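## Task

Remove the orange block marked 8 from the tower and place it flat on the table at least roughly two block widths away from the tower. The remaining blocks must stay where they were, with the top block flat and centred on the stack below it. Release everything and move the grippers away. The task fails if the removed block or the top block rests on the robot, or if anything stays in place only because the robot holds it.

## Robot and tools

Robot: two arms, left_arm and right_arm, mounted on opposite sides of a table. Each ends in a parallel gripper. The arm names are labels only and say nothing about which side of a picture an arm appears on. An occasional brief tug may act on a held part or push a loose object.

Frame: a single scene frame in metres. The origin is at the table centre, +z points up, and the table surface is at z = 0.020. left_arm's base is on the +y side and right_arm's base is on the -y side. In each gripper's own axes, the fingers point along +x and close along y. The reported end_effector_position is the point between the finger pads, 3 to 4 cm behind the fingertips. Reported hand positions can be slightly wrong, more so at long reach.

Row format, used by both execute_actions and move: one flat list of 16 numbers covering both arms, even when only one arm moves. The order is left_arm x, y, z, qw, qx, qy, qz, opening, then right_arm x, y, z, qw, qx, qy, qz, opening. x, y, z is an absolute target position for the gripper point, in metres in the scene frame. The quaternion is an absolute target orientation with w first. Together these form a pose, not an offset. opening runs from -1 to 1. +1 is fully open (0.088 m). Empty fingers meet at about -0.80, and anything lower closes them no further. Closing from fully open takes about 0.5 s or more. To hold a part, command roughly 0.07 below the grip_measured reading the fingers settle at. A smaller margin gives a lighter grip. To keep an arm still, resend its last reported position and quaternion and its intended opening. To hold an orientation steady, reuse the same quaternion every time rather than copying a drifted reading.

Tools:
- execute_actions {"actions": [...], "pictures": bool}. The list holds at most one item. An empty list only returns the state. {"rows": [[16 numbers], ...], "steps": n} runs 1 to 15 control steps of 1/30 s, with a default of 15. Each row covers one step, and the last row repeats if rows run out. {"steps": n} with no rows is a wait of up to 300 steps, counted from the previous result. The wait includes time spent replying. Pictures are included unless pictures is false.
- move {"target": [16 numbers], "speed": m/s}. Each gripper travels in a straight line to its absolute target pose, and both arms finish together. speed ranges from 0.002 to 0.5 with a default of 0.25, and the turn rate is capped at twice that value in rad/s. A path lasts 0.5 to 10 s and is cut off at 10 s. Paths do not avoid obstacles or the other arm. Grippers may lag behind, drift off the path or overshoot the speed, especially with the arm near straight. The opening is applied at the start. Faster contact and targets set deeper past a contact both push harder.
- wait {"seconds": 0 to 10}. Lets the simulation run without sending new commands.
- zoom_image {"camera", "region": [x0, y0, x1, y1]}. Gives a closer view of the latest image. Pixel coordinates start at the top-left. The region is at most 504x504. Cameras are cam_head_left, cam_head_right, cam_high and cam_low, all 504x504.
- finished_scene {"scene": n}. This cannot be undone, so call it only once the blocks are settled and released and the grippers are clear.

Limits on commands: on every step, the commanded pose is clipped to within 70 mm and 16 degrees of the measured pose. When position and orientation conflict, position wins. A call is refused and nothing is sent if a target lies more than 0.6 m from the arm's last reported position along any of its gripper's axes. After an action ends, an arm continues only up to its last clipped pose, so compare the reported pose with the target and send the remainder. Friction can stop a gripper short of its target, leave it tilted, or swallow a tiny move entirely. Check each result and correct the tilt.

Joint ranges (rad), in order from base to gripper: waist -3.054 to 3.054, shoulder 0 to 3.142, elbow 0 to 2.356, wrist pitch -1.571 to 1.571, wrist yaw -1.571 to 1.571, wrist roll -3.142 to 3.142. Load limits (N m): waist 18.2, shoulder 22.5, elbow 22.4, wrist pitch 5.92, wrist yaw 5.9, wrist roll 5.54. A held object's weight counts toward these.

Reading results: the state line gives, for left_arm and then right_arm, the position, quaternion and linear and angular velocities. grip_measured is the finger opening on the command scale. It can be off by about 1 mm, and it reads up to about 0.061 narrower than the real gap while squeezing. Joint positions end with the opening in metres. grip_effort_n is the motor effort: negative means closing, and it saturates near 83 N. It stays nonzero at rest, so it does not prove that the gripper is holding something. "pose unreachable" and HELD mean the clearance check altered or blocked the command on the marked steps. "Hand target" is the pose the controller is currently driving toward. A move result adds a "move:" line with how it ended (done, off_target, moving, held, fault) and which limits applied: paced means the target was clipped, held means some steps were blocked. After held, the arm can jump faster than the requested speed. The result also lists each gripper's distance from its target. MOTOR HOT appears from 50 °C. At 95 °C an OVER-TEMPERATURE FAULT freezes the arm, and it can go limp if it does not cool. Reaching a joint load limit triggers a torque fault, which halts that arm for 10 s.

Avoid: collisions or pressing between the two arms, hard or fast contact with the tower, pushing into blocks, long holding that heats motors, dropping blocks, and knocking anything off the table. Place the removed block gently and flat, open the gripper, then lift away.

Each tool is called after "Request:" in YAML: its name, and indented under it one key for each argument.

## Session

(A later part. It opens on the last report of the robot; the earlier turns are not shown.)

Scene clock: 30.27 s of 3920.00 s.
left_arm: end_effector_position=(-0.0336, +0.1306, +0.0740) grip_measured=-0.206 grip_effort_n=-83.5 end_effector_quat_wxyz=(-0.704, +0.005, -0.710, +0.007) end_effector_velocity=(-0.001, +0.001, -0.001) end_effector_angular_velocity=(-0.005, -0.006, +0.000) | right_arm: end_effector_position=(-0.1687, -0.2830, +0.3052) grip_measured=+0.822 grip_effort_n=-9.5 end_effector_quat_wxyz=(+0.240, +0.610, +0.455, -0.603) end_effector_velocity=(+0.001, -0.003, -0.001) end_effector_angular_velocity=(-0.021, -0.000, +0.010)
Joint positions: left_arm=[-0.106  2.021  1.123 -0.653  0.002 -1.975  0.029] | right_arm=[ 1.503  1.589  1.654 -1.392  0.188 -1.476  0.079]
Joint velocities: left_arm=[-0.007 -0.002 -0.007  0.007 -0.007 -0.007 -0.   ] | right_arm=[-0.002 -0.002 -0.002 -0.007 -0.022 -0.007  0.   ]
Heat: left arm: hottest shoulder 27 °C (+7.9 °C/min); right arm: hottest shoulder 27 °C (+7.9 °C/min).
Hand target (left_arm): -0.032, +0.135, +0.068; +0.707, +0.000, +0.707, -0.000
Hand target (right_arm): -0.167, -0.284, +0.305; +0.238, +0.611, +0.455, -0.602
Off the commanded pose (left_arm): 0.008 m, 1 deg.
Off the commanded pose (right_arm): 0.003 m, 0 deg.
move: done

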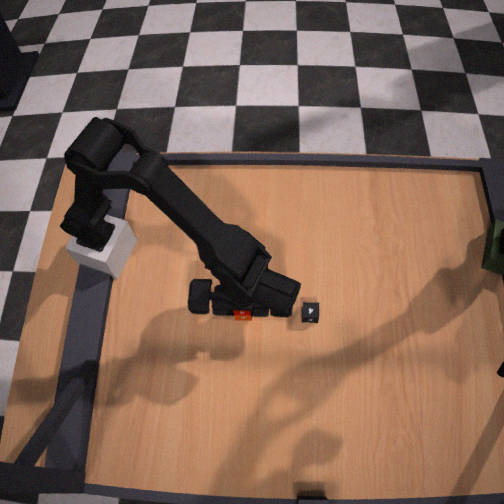

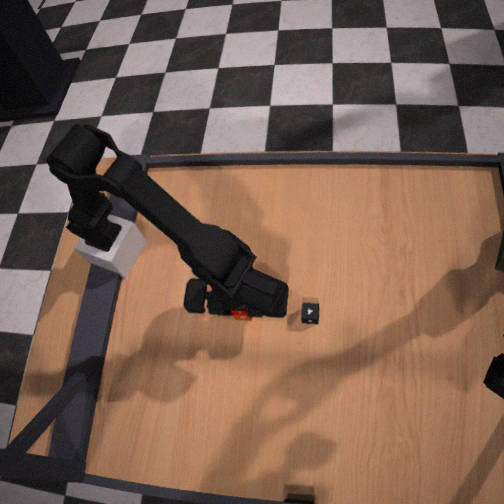

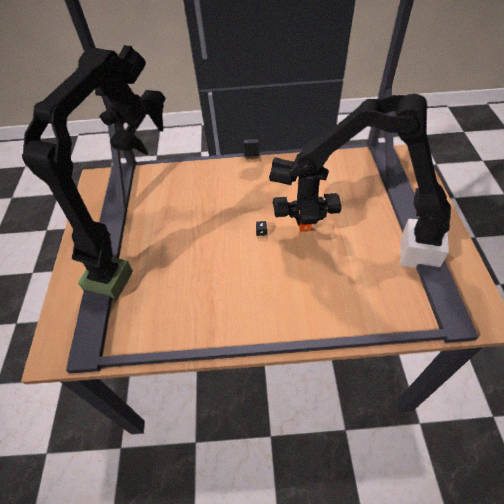

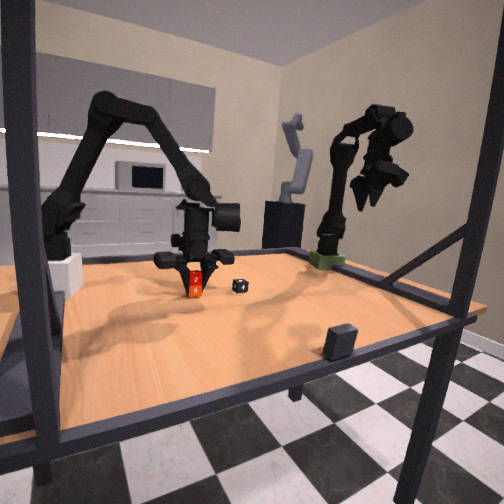

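Request:
move:
  target: [-0.032,0.135,0.061,0.707,0,0.707,0,-0.28,-0.1665,-0.2842,0.3055,0.238,0.611,0.455,-0.602,0.82]
  speed: 0.03

Request:
move:
  target: [-0.032,0.135,0.064,0.707,0,0.707,0,0.35,-0.1665,-0.2842,0.3055,0.238,0.611,0.455,-0.602,0.82]

Request:
move:
  target: [-0.035,0.127,0.105,0.707,0,0.707,0,0.35,-0.1665,-0.2842,0.3055,0.238,0.611,0.455,-0.602,0.82]
  speed: 0.07

Request:
zoom_image:
  camera: "cam_low"
  region: [150, 225, 260, 335]

Request:
zoom_image:
  camera: "cam_head_left"
  region: [285, 275, 345, 335]

Scene clock: 34.37 s of 3920.00 s.
left_arm: end_effector_position=(-0.0342, +0.1290, +0.0689) grip_measured=-0.206 grip_effort_n=-83.5 end_effector_quat_wxyz=(-0.703, +0.008, -0.711, +0.009) end_effector_velocity=(+0.003, +0.001, +0.000) end_effector_angular_velocity=(-0.002, -0.023, +0.020) | right_arm: end_effector_position=(-0.1687, -0.2830, +0.3052) grip_measured=+0.822 grip_effort_n=-10.0 end_effector_quat_wxyz=(+0.240, +0.610, +0.455, -0.603) end_effector_velocity=(+0.006, -0.000, -0.001) end_effector_angular_velocity=(+0.001, -0.029, +0.017)
Joint positions: left_arm=[-0.106  2.034  1.117 -0.628  0.002 -1.975  0.029] | right_arm=[ 1.503  1.589  1.654 -1.392  0.188 -1.476  0.079]
Joint velocities: left_arm=[-0.002 -0.002 -0.002 -0.007 -0.022 -0.022 -0.   ] | right_arm=[-0.002 -0.002 -0.002 -0.022  0.007 -0.022  0.   ]
Heat: left arm: hottest shoulder 27 °C (+7.0 °C/min); right arm: hottest shoulder 27 °C (+7.0 °C/min).
Hand target (left_arm): -0.032, +0.135, +0.061; +0.707, -0.000, +0.707, -0.000
Hand target (right_arm): -0.167, -0.284, +0.305; +0.238, +0.611, +0.455, -0.602
Off the commanded pose (left_arm): 0.010 m, 1 deg.
Off the commanded pose (right_arm): 0.003 m, 0 deg.
After step 90, 0.40 s passed at rest.
move: off_target (left_arm)

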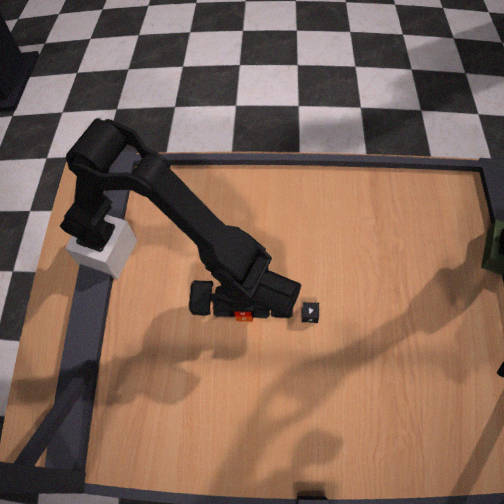

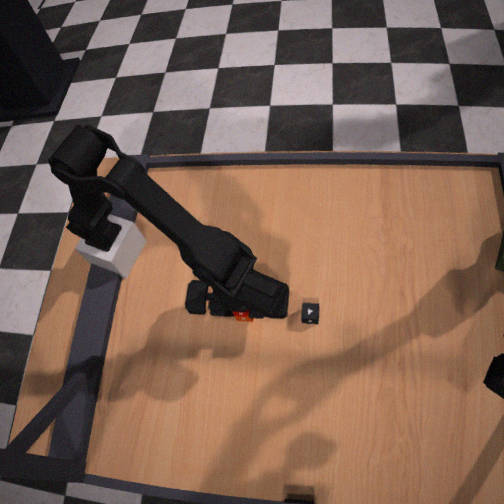

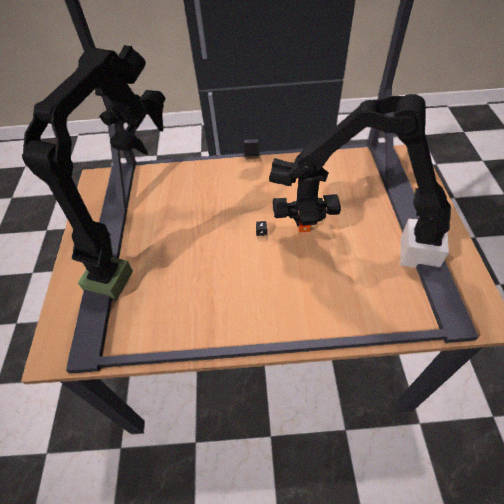

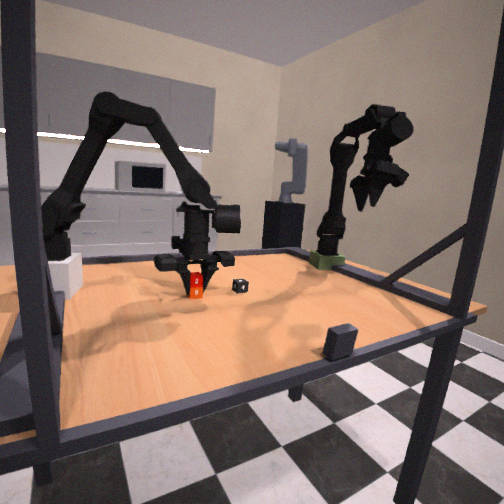

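Scene clock: 35.07 s of 3920.00 s.
left_arm: end_effector_position=(-0.0337, +0.1302, +0.0689) grip_measured=+0.345 grip_effort_n=14.7 end_effector_quat_wxyz=(-0.704, +0.006, -0.710, +0.007) end_effector_velocity=(+0.002, +0.003, +0.001) end_effector_angular_velocity=(+0.013, -0.013, +0.020) | right_arm: end_effector_position=(-0.1687, -0.2830, +0.3052) grip_measured=+0.822 grip_effort_n=-9.5 end_effector_quat_wxyz=(+0.240, +0.610, +0.455, -0.603) end_effector_velocity=(+0.001, -0.003, -0.001) end_effector_angular_velocity=(-0.019, -0.004, +0.024)
Joint positions: left_arm=[-0.106  2.034  1.117 -0.634  0.002 -1.975  0.056] | right_arm=[ 1.503  1.589  1.654 -1.392  0.188 -1.476  0.079]
Joint velocities: left_arm=[-0.002 -0.002  0.002 -0.022 -0.007 -0.022  0.001] | right_arm=[-0.002 -0.002 -0.002 -0.007 -0.022 -0.022  0.   ]
Heat: left arm: hottest shoulder 27 °C (+6.8 °C/min); right arm: hottest shoulder 27 °C (+6.8 °C/min).
Hand target (left_arm): -0.032, +0.135, +0.064; +0.707, +0.000, +0.707, +0.000
Hand target (right_arm): -0.167, -0.284, +0.305; +0.238, +0.611, +0.455, -0.602
Off the commanded pose (left_arm): 0.007 m, 1 deg.
Off the commanded pose (right_arm): 0.003 m, 0 deg.
move: done

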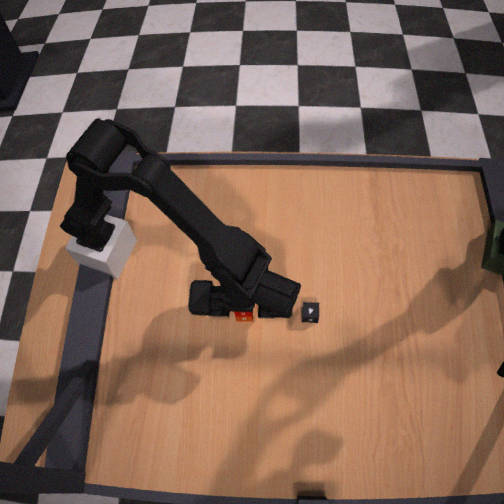

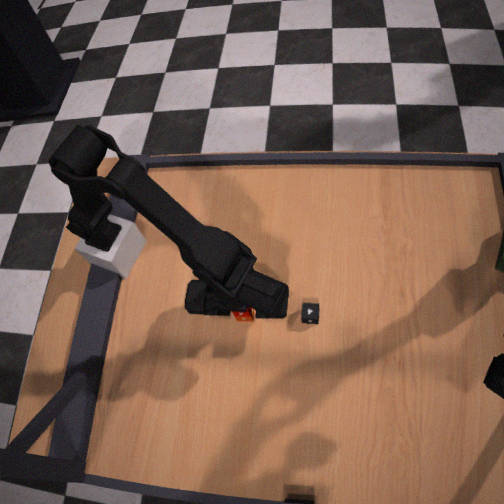

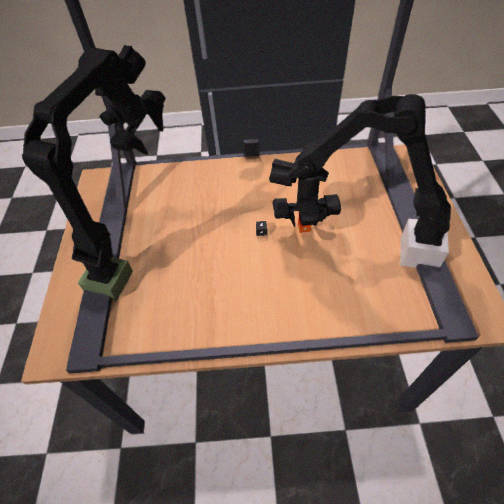

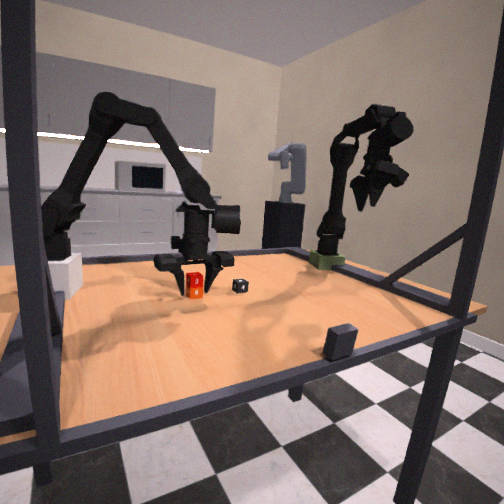

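Scene clock: 35.97 s of 3920.00 s.
left_arm: end_effector_position=(-0.0335, +0.1307, +0.0995) grip_measured=+0.347 grip_effort_n=14.7 end_effector_quat_wxyz=(-0.709, -0.006, -0.705, -0.005) end_effector_velocity=(+0.002, +0.003, +0.001) end_effector_angular_velocity=(+0.013, -0.014, +0.019) | right_arm: end_effector_position=(-0.1687, -0.2830, +0.3052) grip_measured=+0.822 grip_effort_n=-10.0 end_effector_quat_wxyz=(+0.240, +0.610, +0.455, -0.603) end_effector_velocity=(+0.006, -0.000, -0.001) end_effector_angular_velocity=(-0.001, -0.025, +0.003)
Joint positions: left_arm=[-0.106  1.99   1.197 -0.795  0.002 -1.975  0.056] | right_arm=[ 1.503  1.589  1.654 -1.392  0.188 -1.476  0.079]
Joint velocities: left_arm=[-0.002 -0.002  0.002 -0.022 -0.007 -0.022 -0.   ] | right_arm=[-0.002 -0.002 -0.002 -0.022  0.007 -0.007 -0.   ]
Heat: left arm: hottest shoulder 27 °C (+6.7 °C/min); right arm: hottest shoulder 27 °C (+6.7 °C/min).
Hand target (left_arm): -0.035, +0.127, +0.105; +0.707, -0.000, +0.707, -0.000
Hand target (right_arm): -0.167, -0.284, +0.305; +0.238, +0.611, +0.455, -0.602
Off the commanded pose (left_arm): 0.007 m, 1 deg.
Off the commanded pose (right_arm): 0.003 m, 0 deg.
move: done

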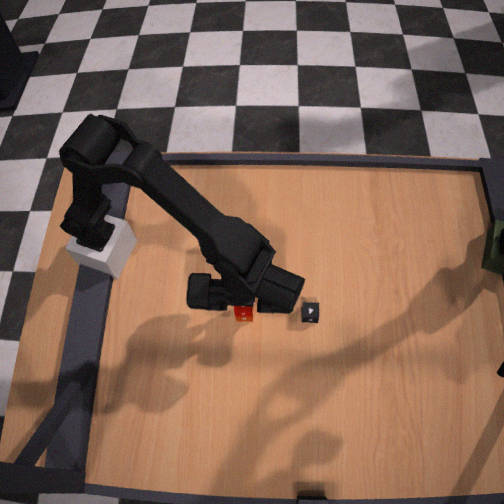

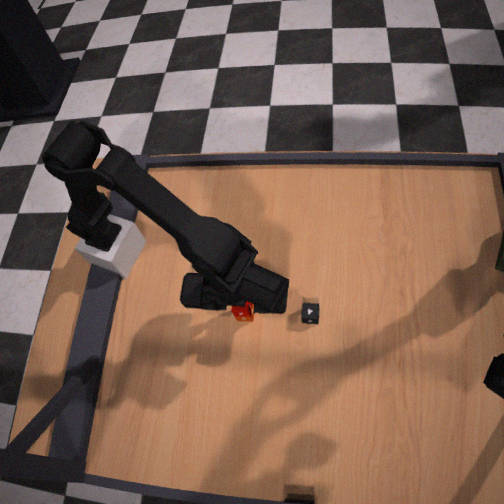

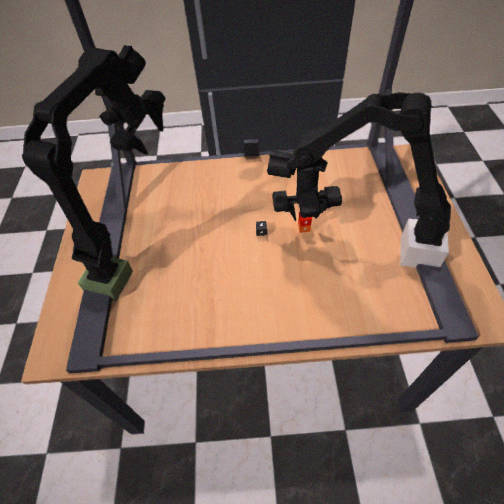

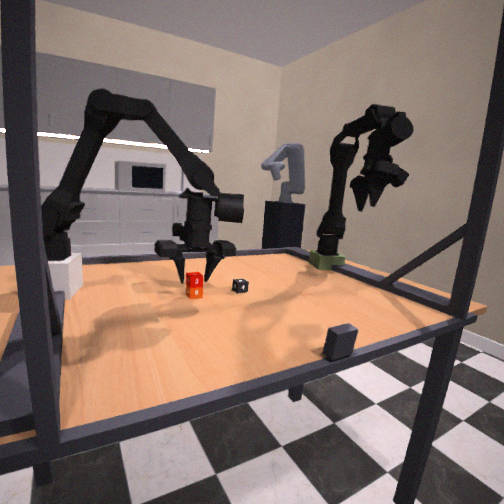

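Region (150, 225, 260, 335) of cam_low's 504x504 image, scaled by 4.582, with more detail than that image has.

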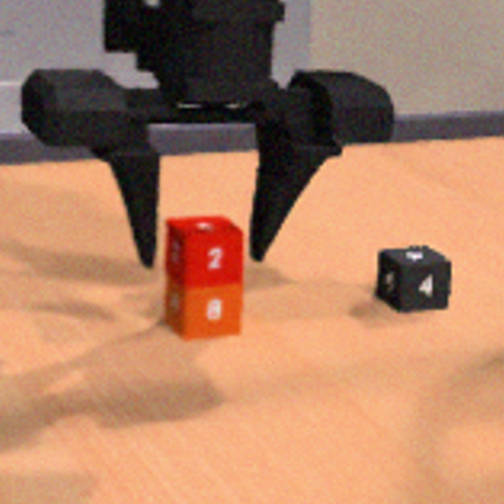

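Region (285, 275, 345, 335) of cam_head_left's 504x504 image, scaled by 8.400, with more detail than that image has.

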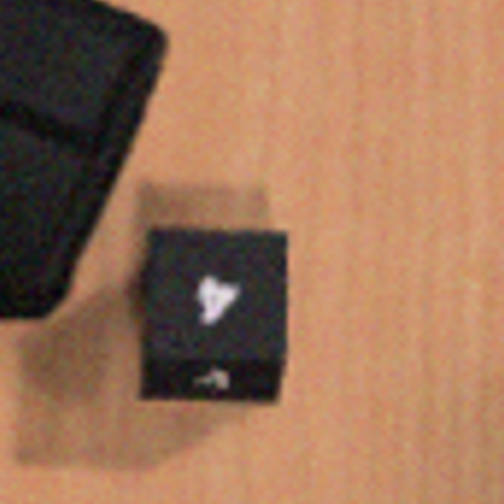

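Request:
move:
  target: [-0.035,0.127,0.105,0.707,0,0.707,0,-0.28,-0.1665,-0.2842,0.3055,0.238,0.611,0.455,-0.602,0.82]

Request:
move:
  target: [-0.035,0.125,0.13,0.707,0,0.707,0,-0.28,-0.1665,-0.2842,0.3055,0.238,0.611,0.455,-0.602,0.82]
  speed: 0.07

Request:
move:
  target: [-0.030,0.004,0.13,0.707,0,0.707,0,-0.28,-0.1665,-0.2842,0.3055,0.238,0.611,0.455,-0.602,0.82]
  speed: 0.2

Request:
move:
  target: [-0.030,0.004,0.101,0.707,0,0.707,0,-0.28,-0.1665,-0.2842,0.3055,0.238,0.611,0.455,-0.602,0.82]
  speed: 0.05

Request:
zoom_image:
  camera: "cam_low"
  region: [200, 215, 290, 305]

Request:
zoom_image:
  camera: "cam_high"
  region: [220, 170, 300, 250]

Scene clock: 42.10 s of 3920.00 s.
left_arm: end_effector_position=(-0.0335, +0.1305, +0.1000) grip_measured=-0.205 grip_effort_n=-83.5 end_effector_quat_wxyz=(-0.709, -0.006, -0.705, -0.005) end_effector_velocity=(-0.001, -0.001, +0.000) end_effector_angular_velocity=(-0.004, +0.010, +0.010) | right_arm: end_effector_position=(-0.1687, -0.2830, +0.3052) grip_measured=+0.822 grip_effort_n=-9.5 end_effector_quat_wxyz=(+0.240, +0.610, +0.455, -0.603) end_effector_velocity=(+0.003, -0.006, -0.002) end_effector_angular_velocity=(-0.027, -0.014, +0.015)
Joint positions: left_arm=[-0.106  1.989  1.199 -0.797  0.002 -1.975  0.029] | right_arm=[ 1.503  1.589  1.654 -1.392  0.188 -1.476  0.079]
Joint velocities: left_arm=[ 0.002 -0.002 -0.002  0.007  0.007 -0.007  0.   ] | right_arm=[ 0.002 -0.002 -0.002 -0.022 -0.022 -0.007 -0.   ]
Heat: left arm: hottest shoulder 27 °C (+5.7 °C/min); right arm: hottest shoulder 28 °C (+7.1 °C/min).
Hand target (left_arm): -0.035, +0.127, +0.105; +0.707, +0.000, +0.707, +0.000
Hand target (right_arm): -0.167, -0.284, +0.305; +0.238, +0.611, +0.455, -0.602
Off the commanded pose (left_arm): 0.006 m, 1 deg.
Off the commanded pose (right_arm): 0.003 m, 0 deg.
After step 90, 2.43 s passed at rest.
move: done

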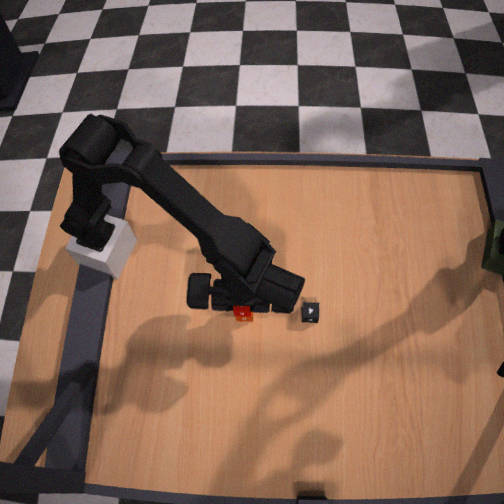

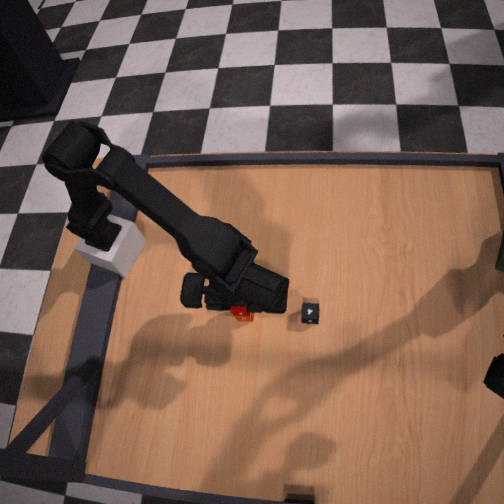

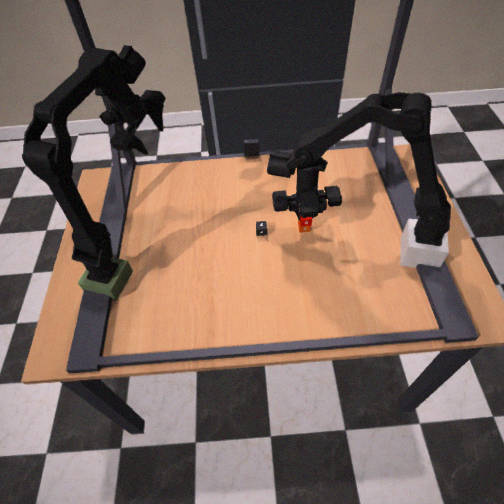

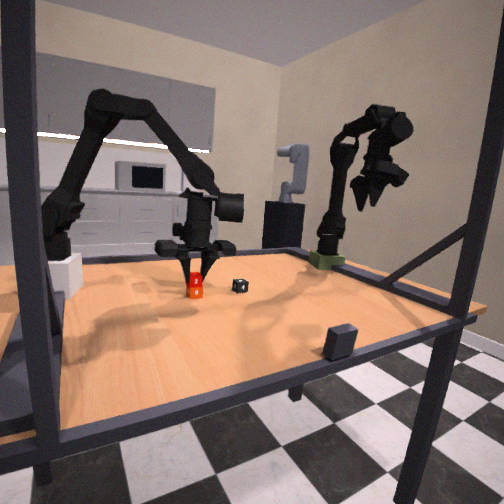

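Scene clock: 42.93 s of 3920.00 s.
left_arm: end_effector_position=(-0.0343, +0.1288, +0.1242) grip_measured=-0.205 grip_effort_n=-83.5 end_effector_quat_wxyz=(-0.709, -0.007, -0.705, -0.005) end_effector_velocity=(+0.005, +0.000, +0.000) end_effector_angular_velocity=(-0.002, -0.023, +0.009) | right_arm: end_effector_position=(-0.1687, -0.2830, +0.3052) grip_measured=+0.822 grip_effort_n=-9.5 end_effector_quat_wxyz=(+0.240, +0.610, +0.455, -0.603) end_effector_velocity=(+0.003, -0.000, +0.001) end_effector_angular_velocity=(-0.004, -0.005, +0.015)
Joint positions: left_arm=[-0.106  1.952  1.254 -0.891  0.002 -1.975  0.029] | right_arm=[ 1.503  1.589  1.654 -1.392  0.188 -1.476  0.079]
Joint velocities: left_arm=[ 0.002 -0.002 -0.002 -0.007 -0.022 -0.007 -0.   ] | right_arm=[-0.007 -0.007 -0.002 -0.007 -0.007 -0.022 -0.   ]
Heat: left arm: hottest shoulder 28 °C (+7.0 °C/min); right arm: hottest shoulder 28 °C (+7.0 °C/min).
Hand target (left_arm): -0.035, +0.125, +0.130; +0.707, +0.000, +0.707, -0.000
Hand target (right_arm): -0.167, -0.284, +0.305; +0.238, +0.611, +0.455, -0.602
Off the commanded pose (left_arm): 0.007 m, 1 deg.
Off the commanded pose (right_arm): 0.003 m, 0 deg.
move: done

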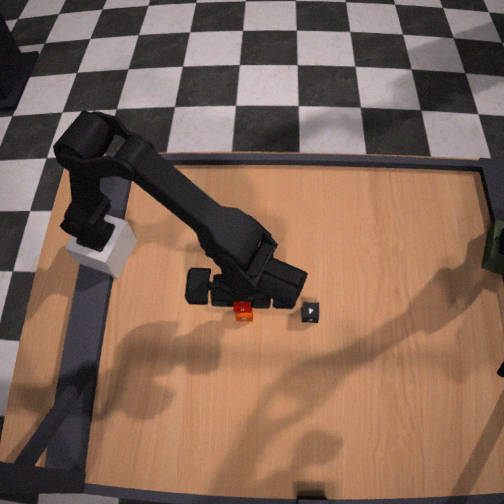

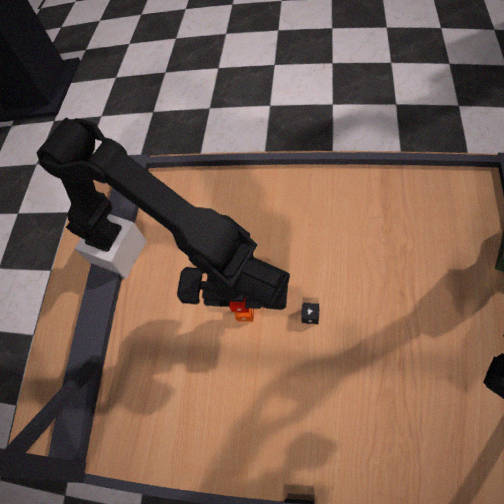

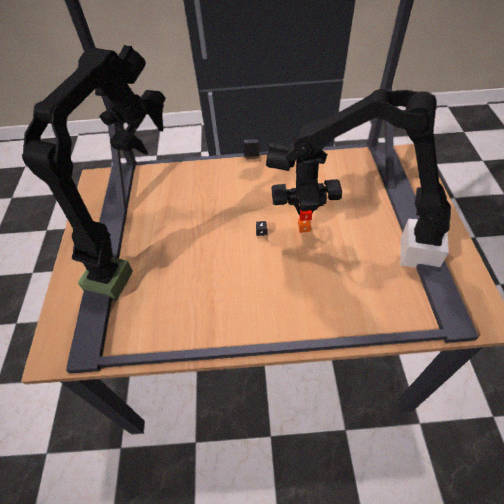

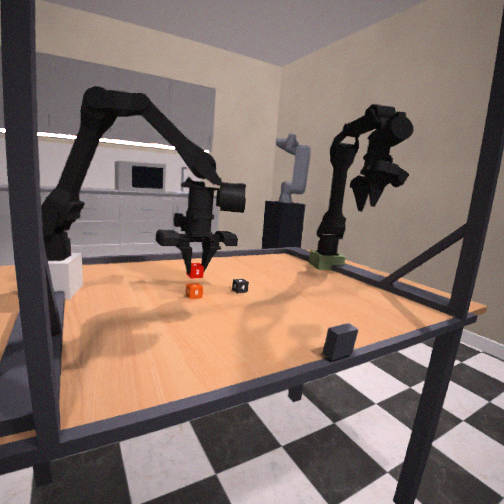

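Scene clock: 44.17 s of 3920.00 s.
left_arm: end_effector_position=(-0.0298, +0.0059, +0.1338) grip_measured=-0.205 grip_effort_n=-83.5 end_effector_quat_wxyz=(-0.706, +0.004, -0.709, +0.002) end_effector_velocity=(+0.000, +0.001, +0.003) end_effector_angular_velocity=(+0.014, -0.012, +0.005) | right_arm: end_effector_position=(-0.1687, -0.2830, +0.3052) grip_measured=+0.822 grip_effort_n=-9.5 end_effector_quat_wxyz=(+0.240, +0.610, +0.455, -0.603) end_effector_velocity=(+0.004, -0.004, -0.002) end_effector_angular_velocity=(-0.027, -0.014, +0.010)
Joint positions: left_arm=[ 0.01   2.345  1.923 -1.14   0.002 -1.864  0.029] | right_arm=[ 1.503  1.589  1.654 -1.392  0.188 -1.476  0.079]
Joint velocities: left_arm=[-0.002  0.012  0.032 -0.037 -0.007 -0.007  0.   ] | right_arm=[-0.002 -0.002 -0.002 -0.022 -0.022 -0.007 -0.   ]
Heat: left arm: hottest shoulder 28 °C (+6.8 °C/min); right arm: hottest shoulder 28 °C (+6.8 °C/min).
Hand target (left_arm): -0.029, +0.004, +0.130; +0.707, -0.000, +0.707, -0.000
Hand target (right_arm): -0.167, -0.284, +0.305; +0.238, +0.611, +0.455, -0.602
Off the commanded pose (left_arm): 0.004 m, 1 deg.
Off the commanded pose (right_arm): 0.003 m, 0 deg.
move: done

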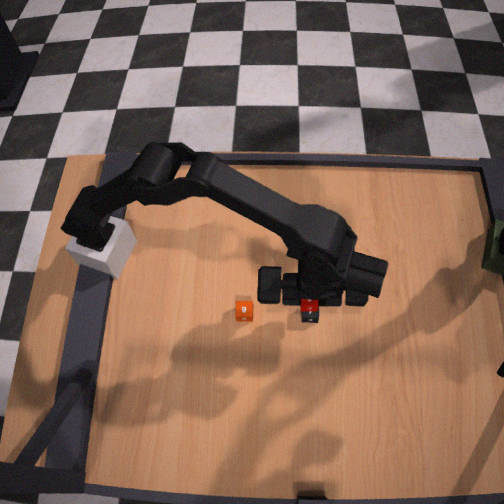

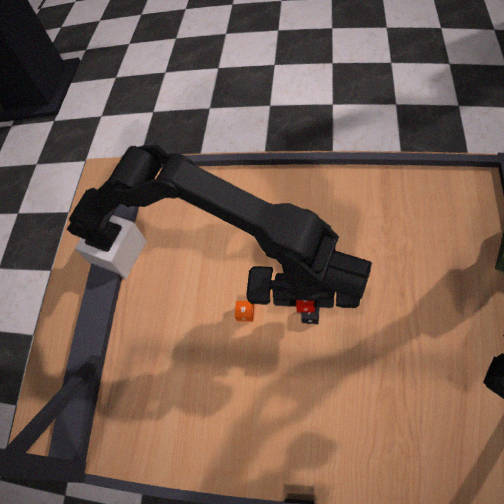

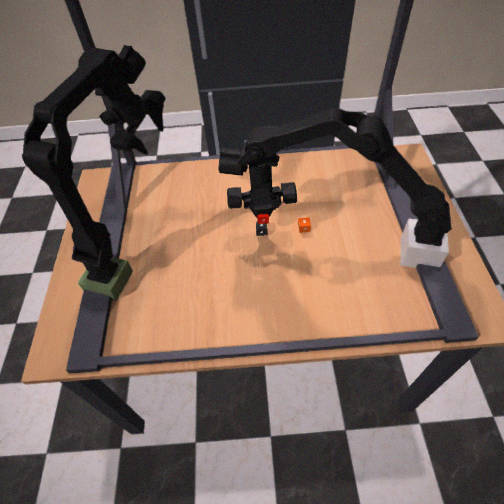

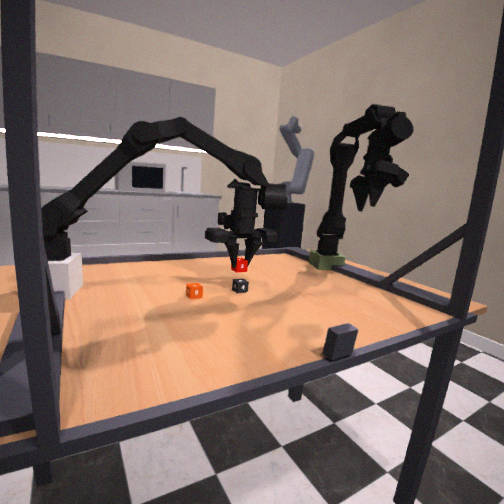

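Scene clock: 45.20 s of 3920.00 s.
left_arm: end_effector_position=(-0.0315, +0.0003, +0.1106) grip_measured=-0.205 grip_effort_n=-83.5 end_effector_quat_wxyz=(-0.704, +0.009, -0.710, +0.007) end_effector_velocity=(+0.001, +0.002, +0.000) end_effector_angular_velocity=(+0.005, -0.009, +0.005) | right_arm: end_effector_position=(-0.1687, -0.2830, +0.3052) grip_measured=+0.822 grip_effort_n=-9.5 end_effector_quat_wxyz=(+0.240, +0.610, +0.455, -0.603) end_effector_velocity=(-0.001, +0.002, -0.001) end_effector_angular_velocity=(+0.009, -0.003, +0.003)
Joint positions: left_arm=[ 0.01   2.379  1.89  -1.057  0.002 -1.864  0.029] | right_arm=[ 1.503  1.589  1.654 -1.392  0.188 -1.476  0.079]
Joint velocities: left_arm=[-0.002 -0.002 -0.002 -0.007 -0.007 -0.007 -0.   ] | right_arm=[-0.002  0.002 -0.002  0.007  0.007 -0.007 -0.001]
Heat: left arm: hottest shoulder 28 °C (+6.6 °C/min); right arm: hottest shoulder 28 °C (+6.6 °C/min).
Hand target (left_arm): -0.030, +0.004, +0.101; +0.707, -0.000, +0.707, +0.000
Hand target (right_arm): -0.167, -0.284, +0.305; +0.238, +0.611, +0.455, -0.602
Off the commanded pose (left_arm): 0.010 m, 1 deg.
Off the commanded pose (right_arm): 0.003 m, 0 deg.
move: off_target (left_arm)

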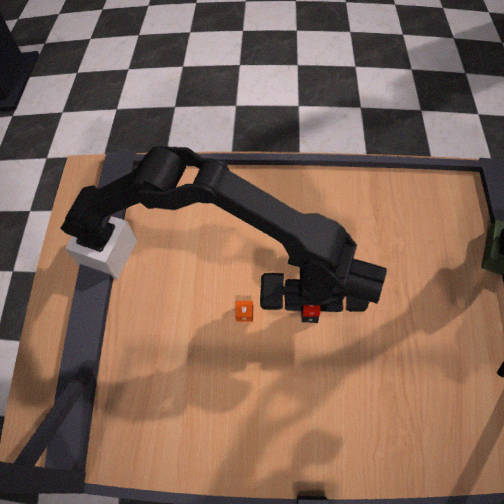

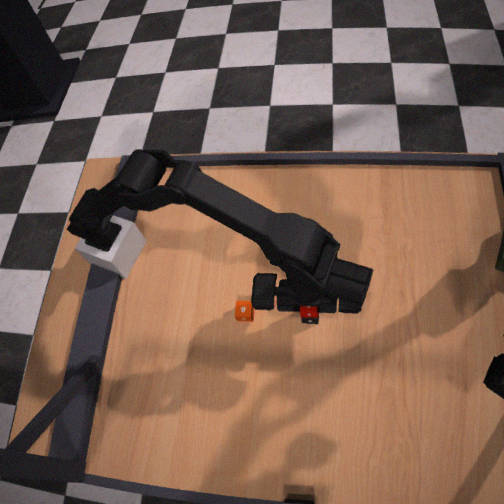

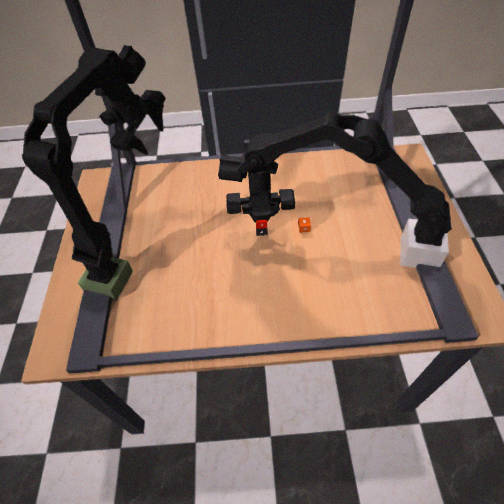

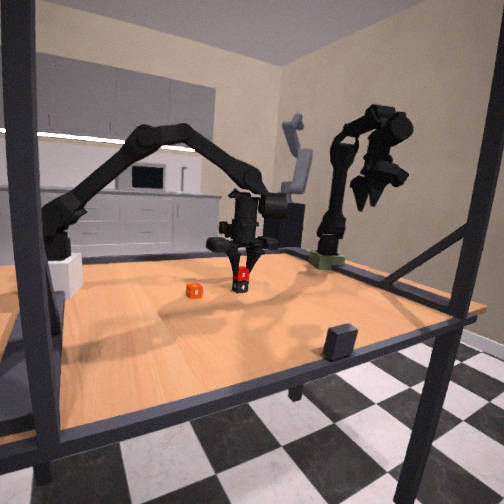

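Region (200, 215, 290, 305) of cam_low's 504x504 image, scaled by 5.600, with more detail than that image has.

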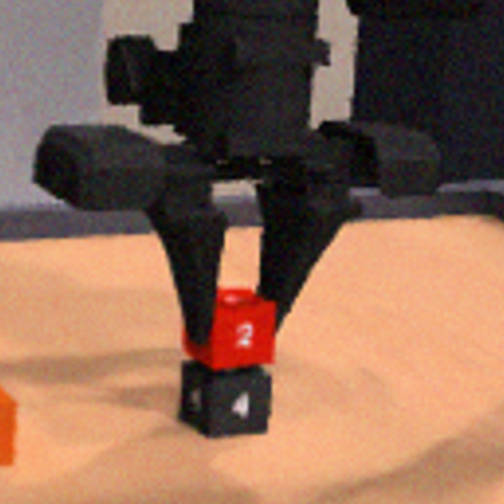

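Region (220, 170, 300, 250) of cam_high's 504x504 image, scaled by 6.300, with more detail than that image has.

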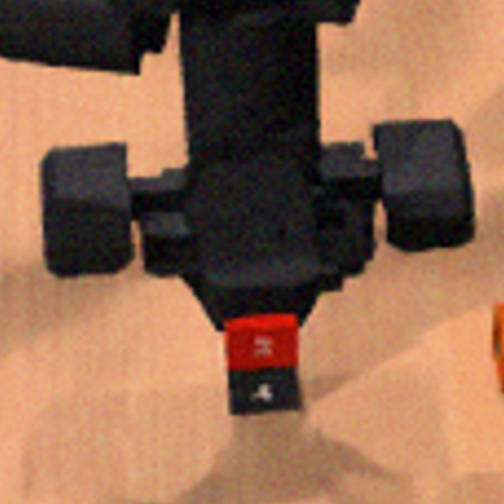

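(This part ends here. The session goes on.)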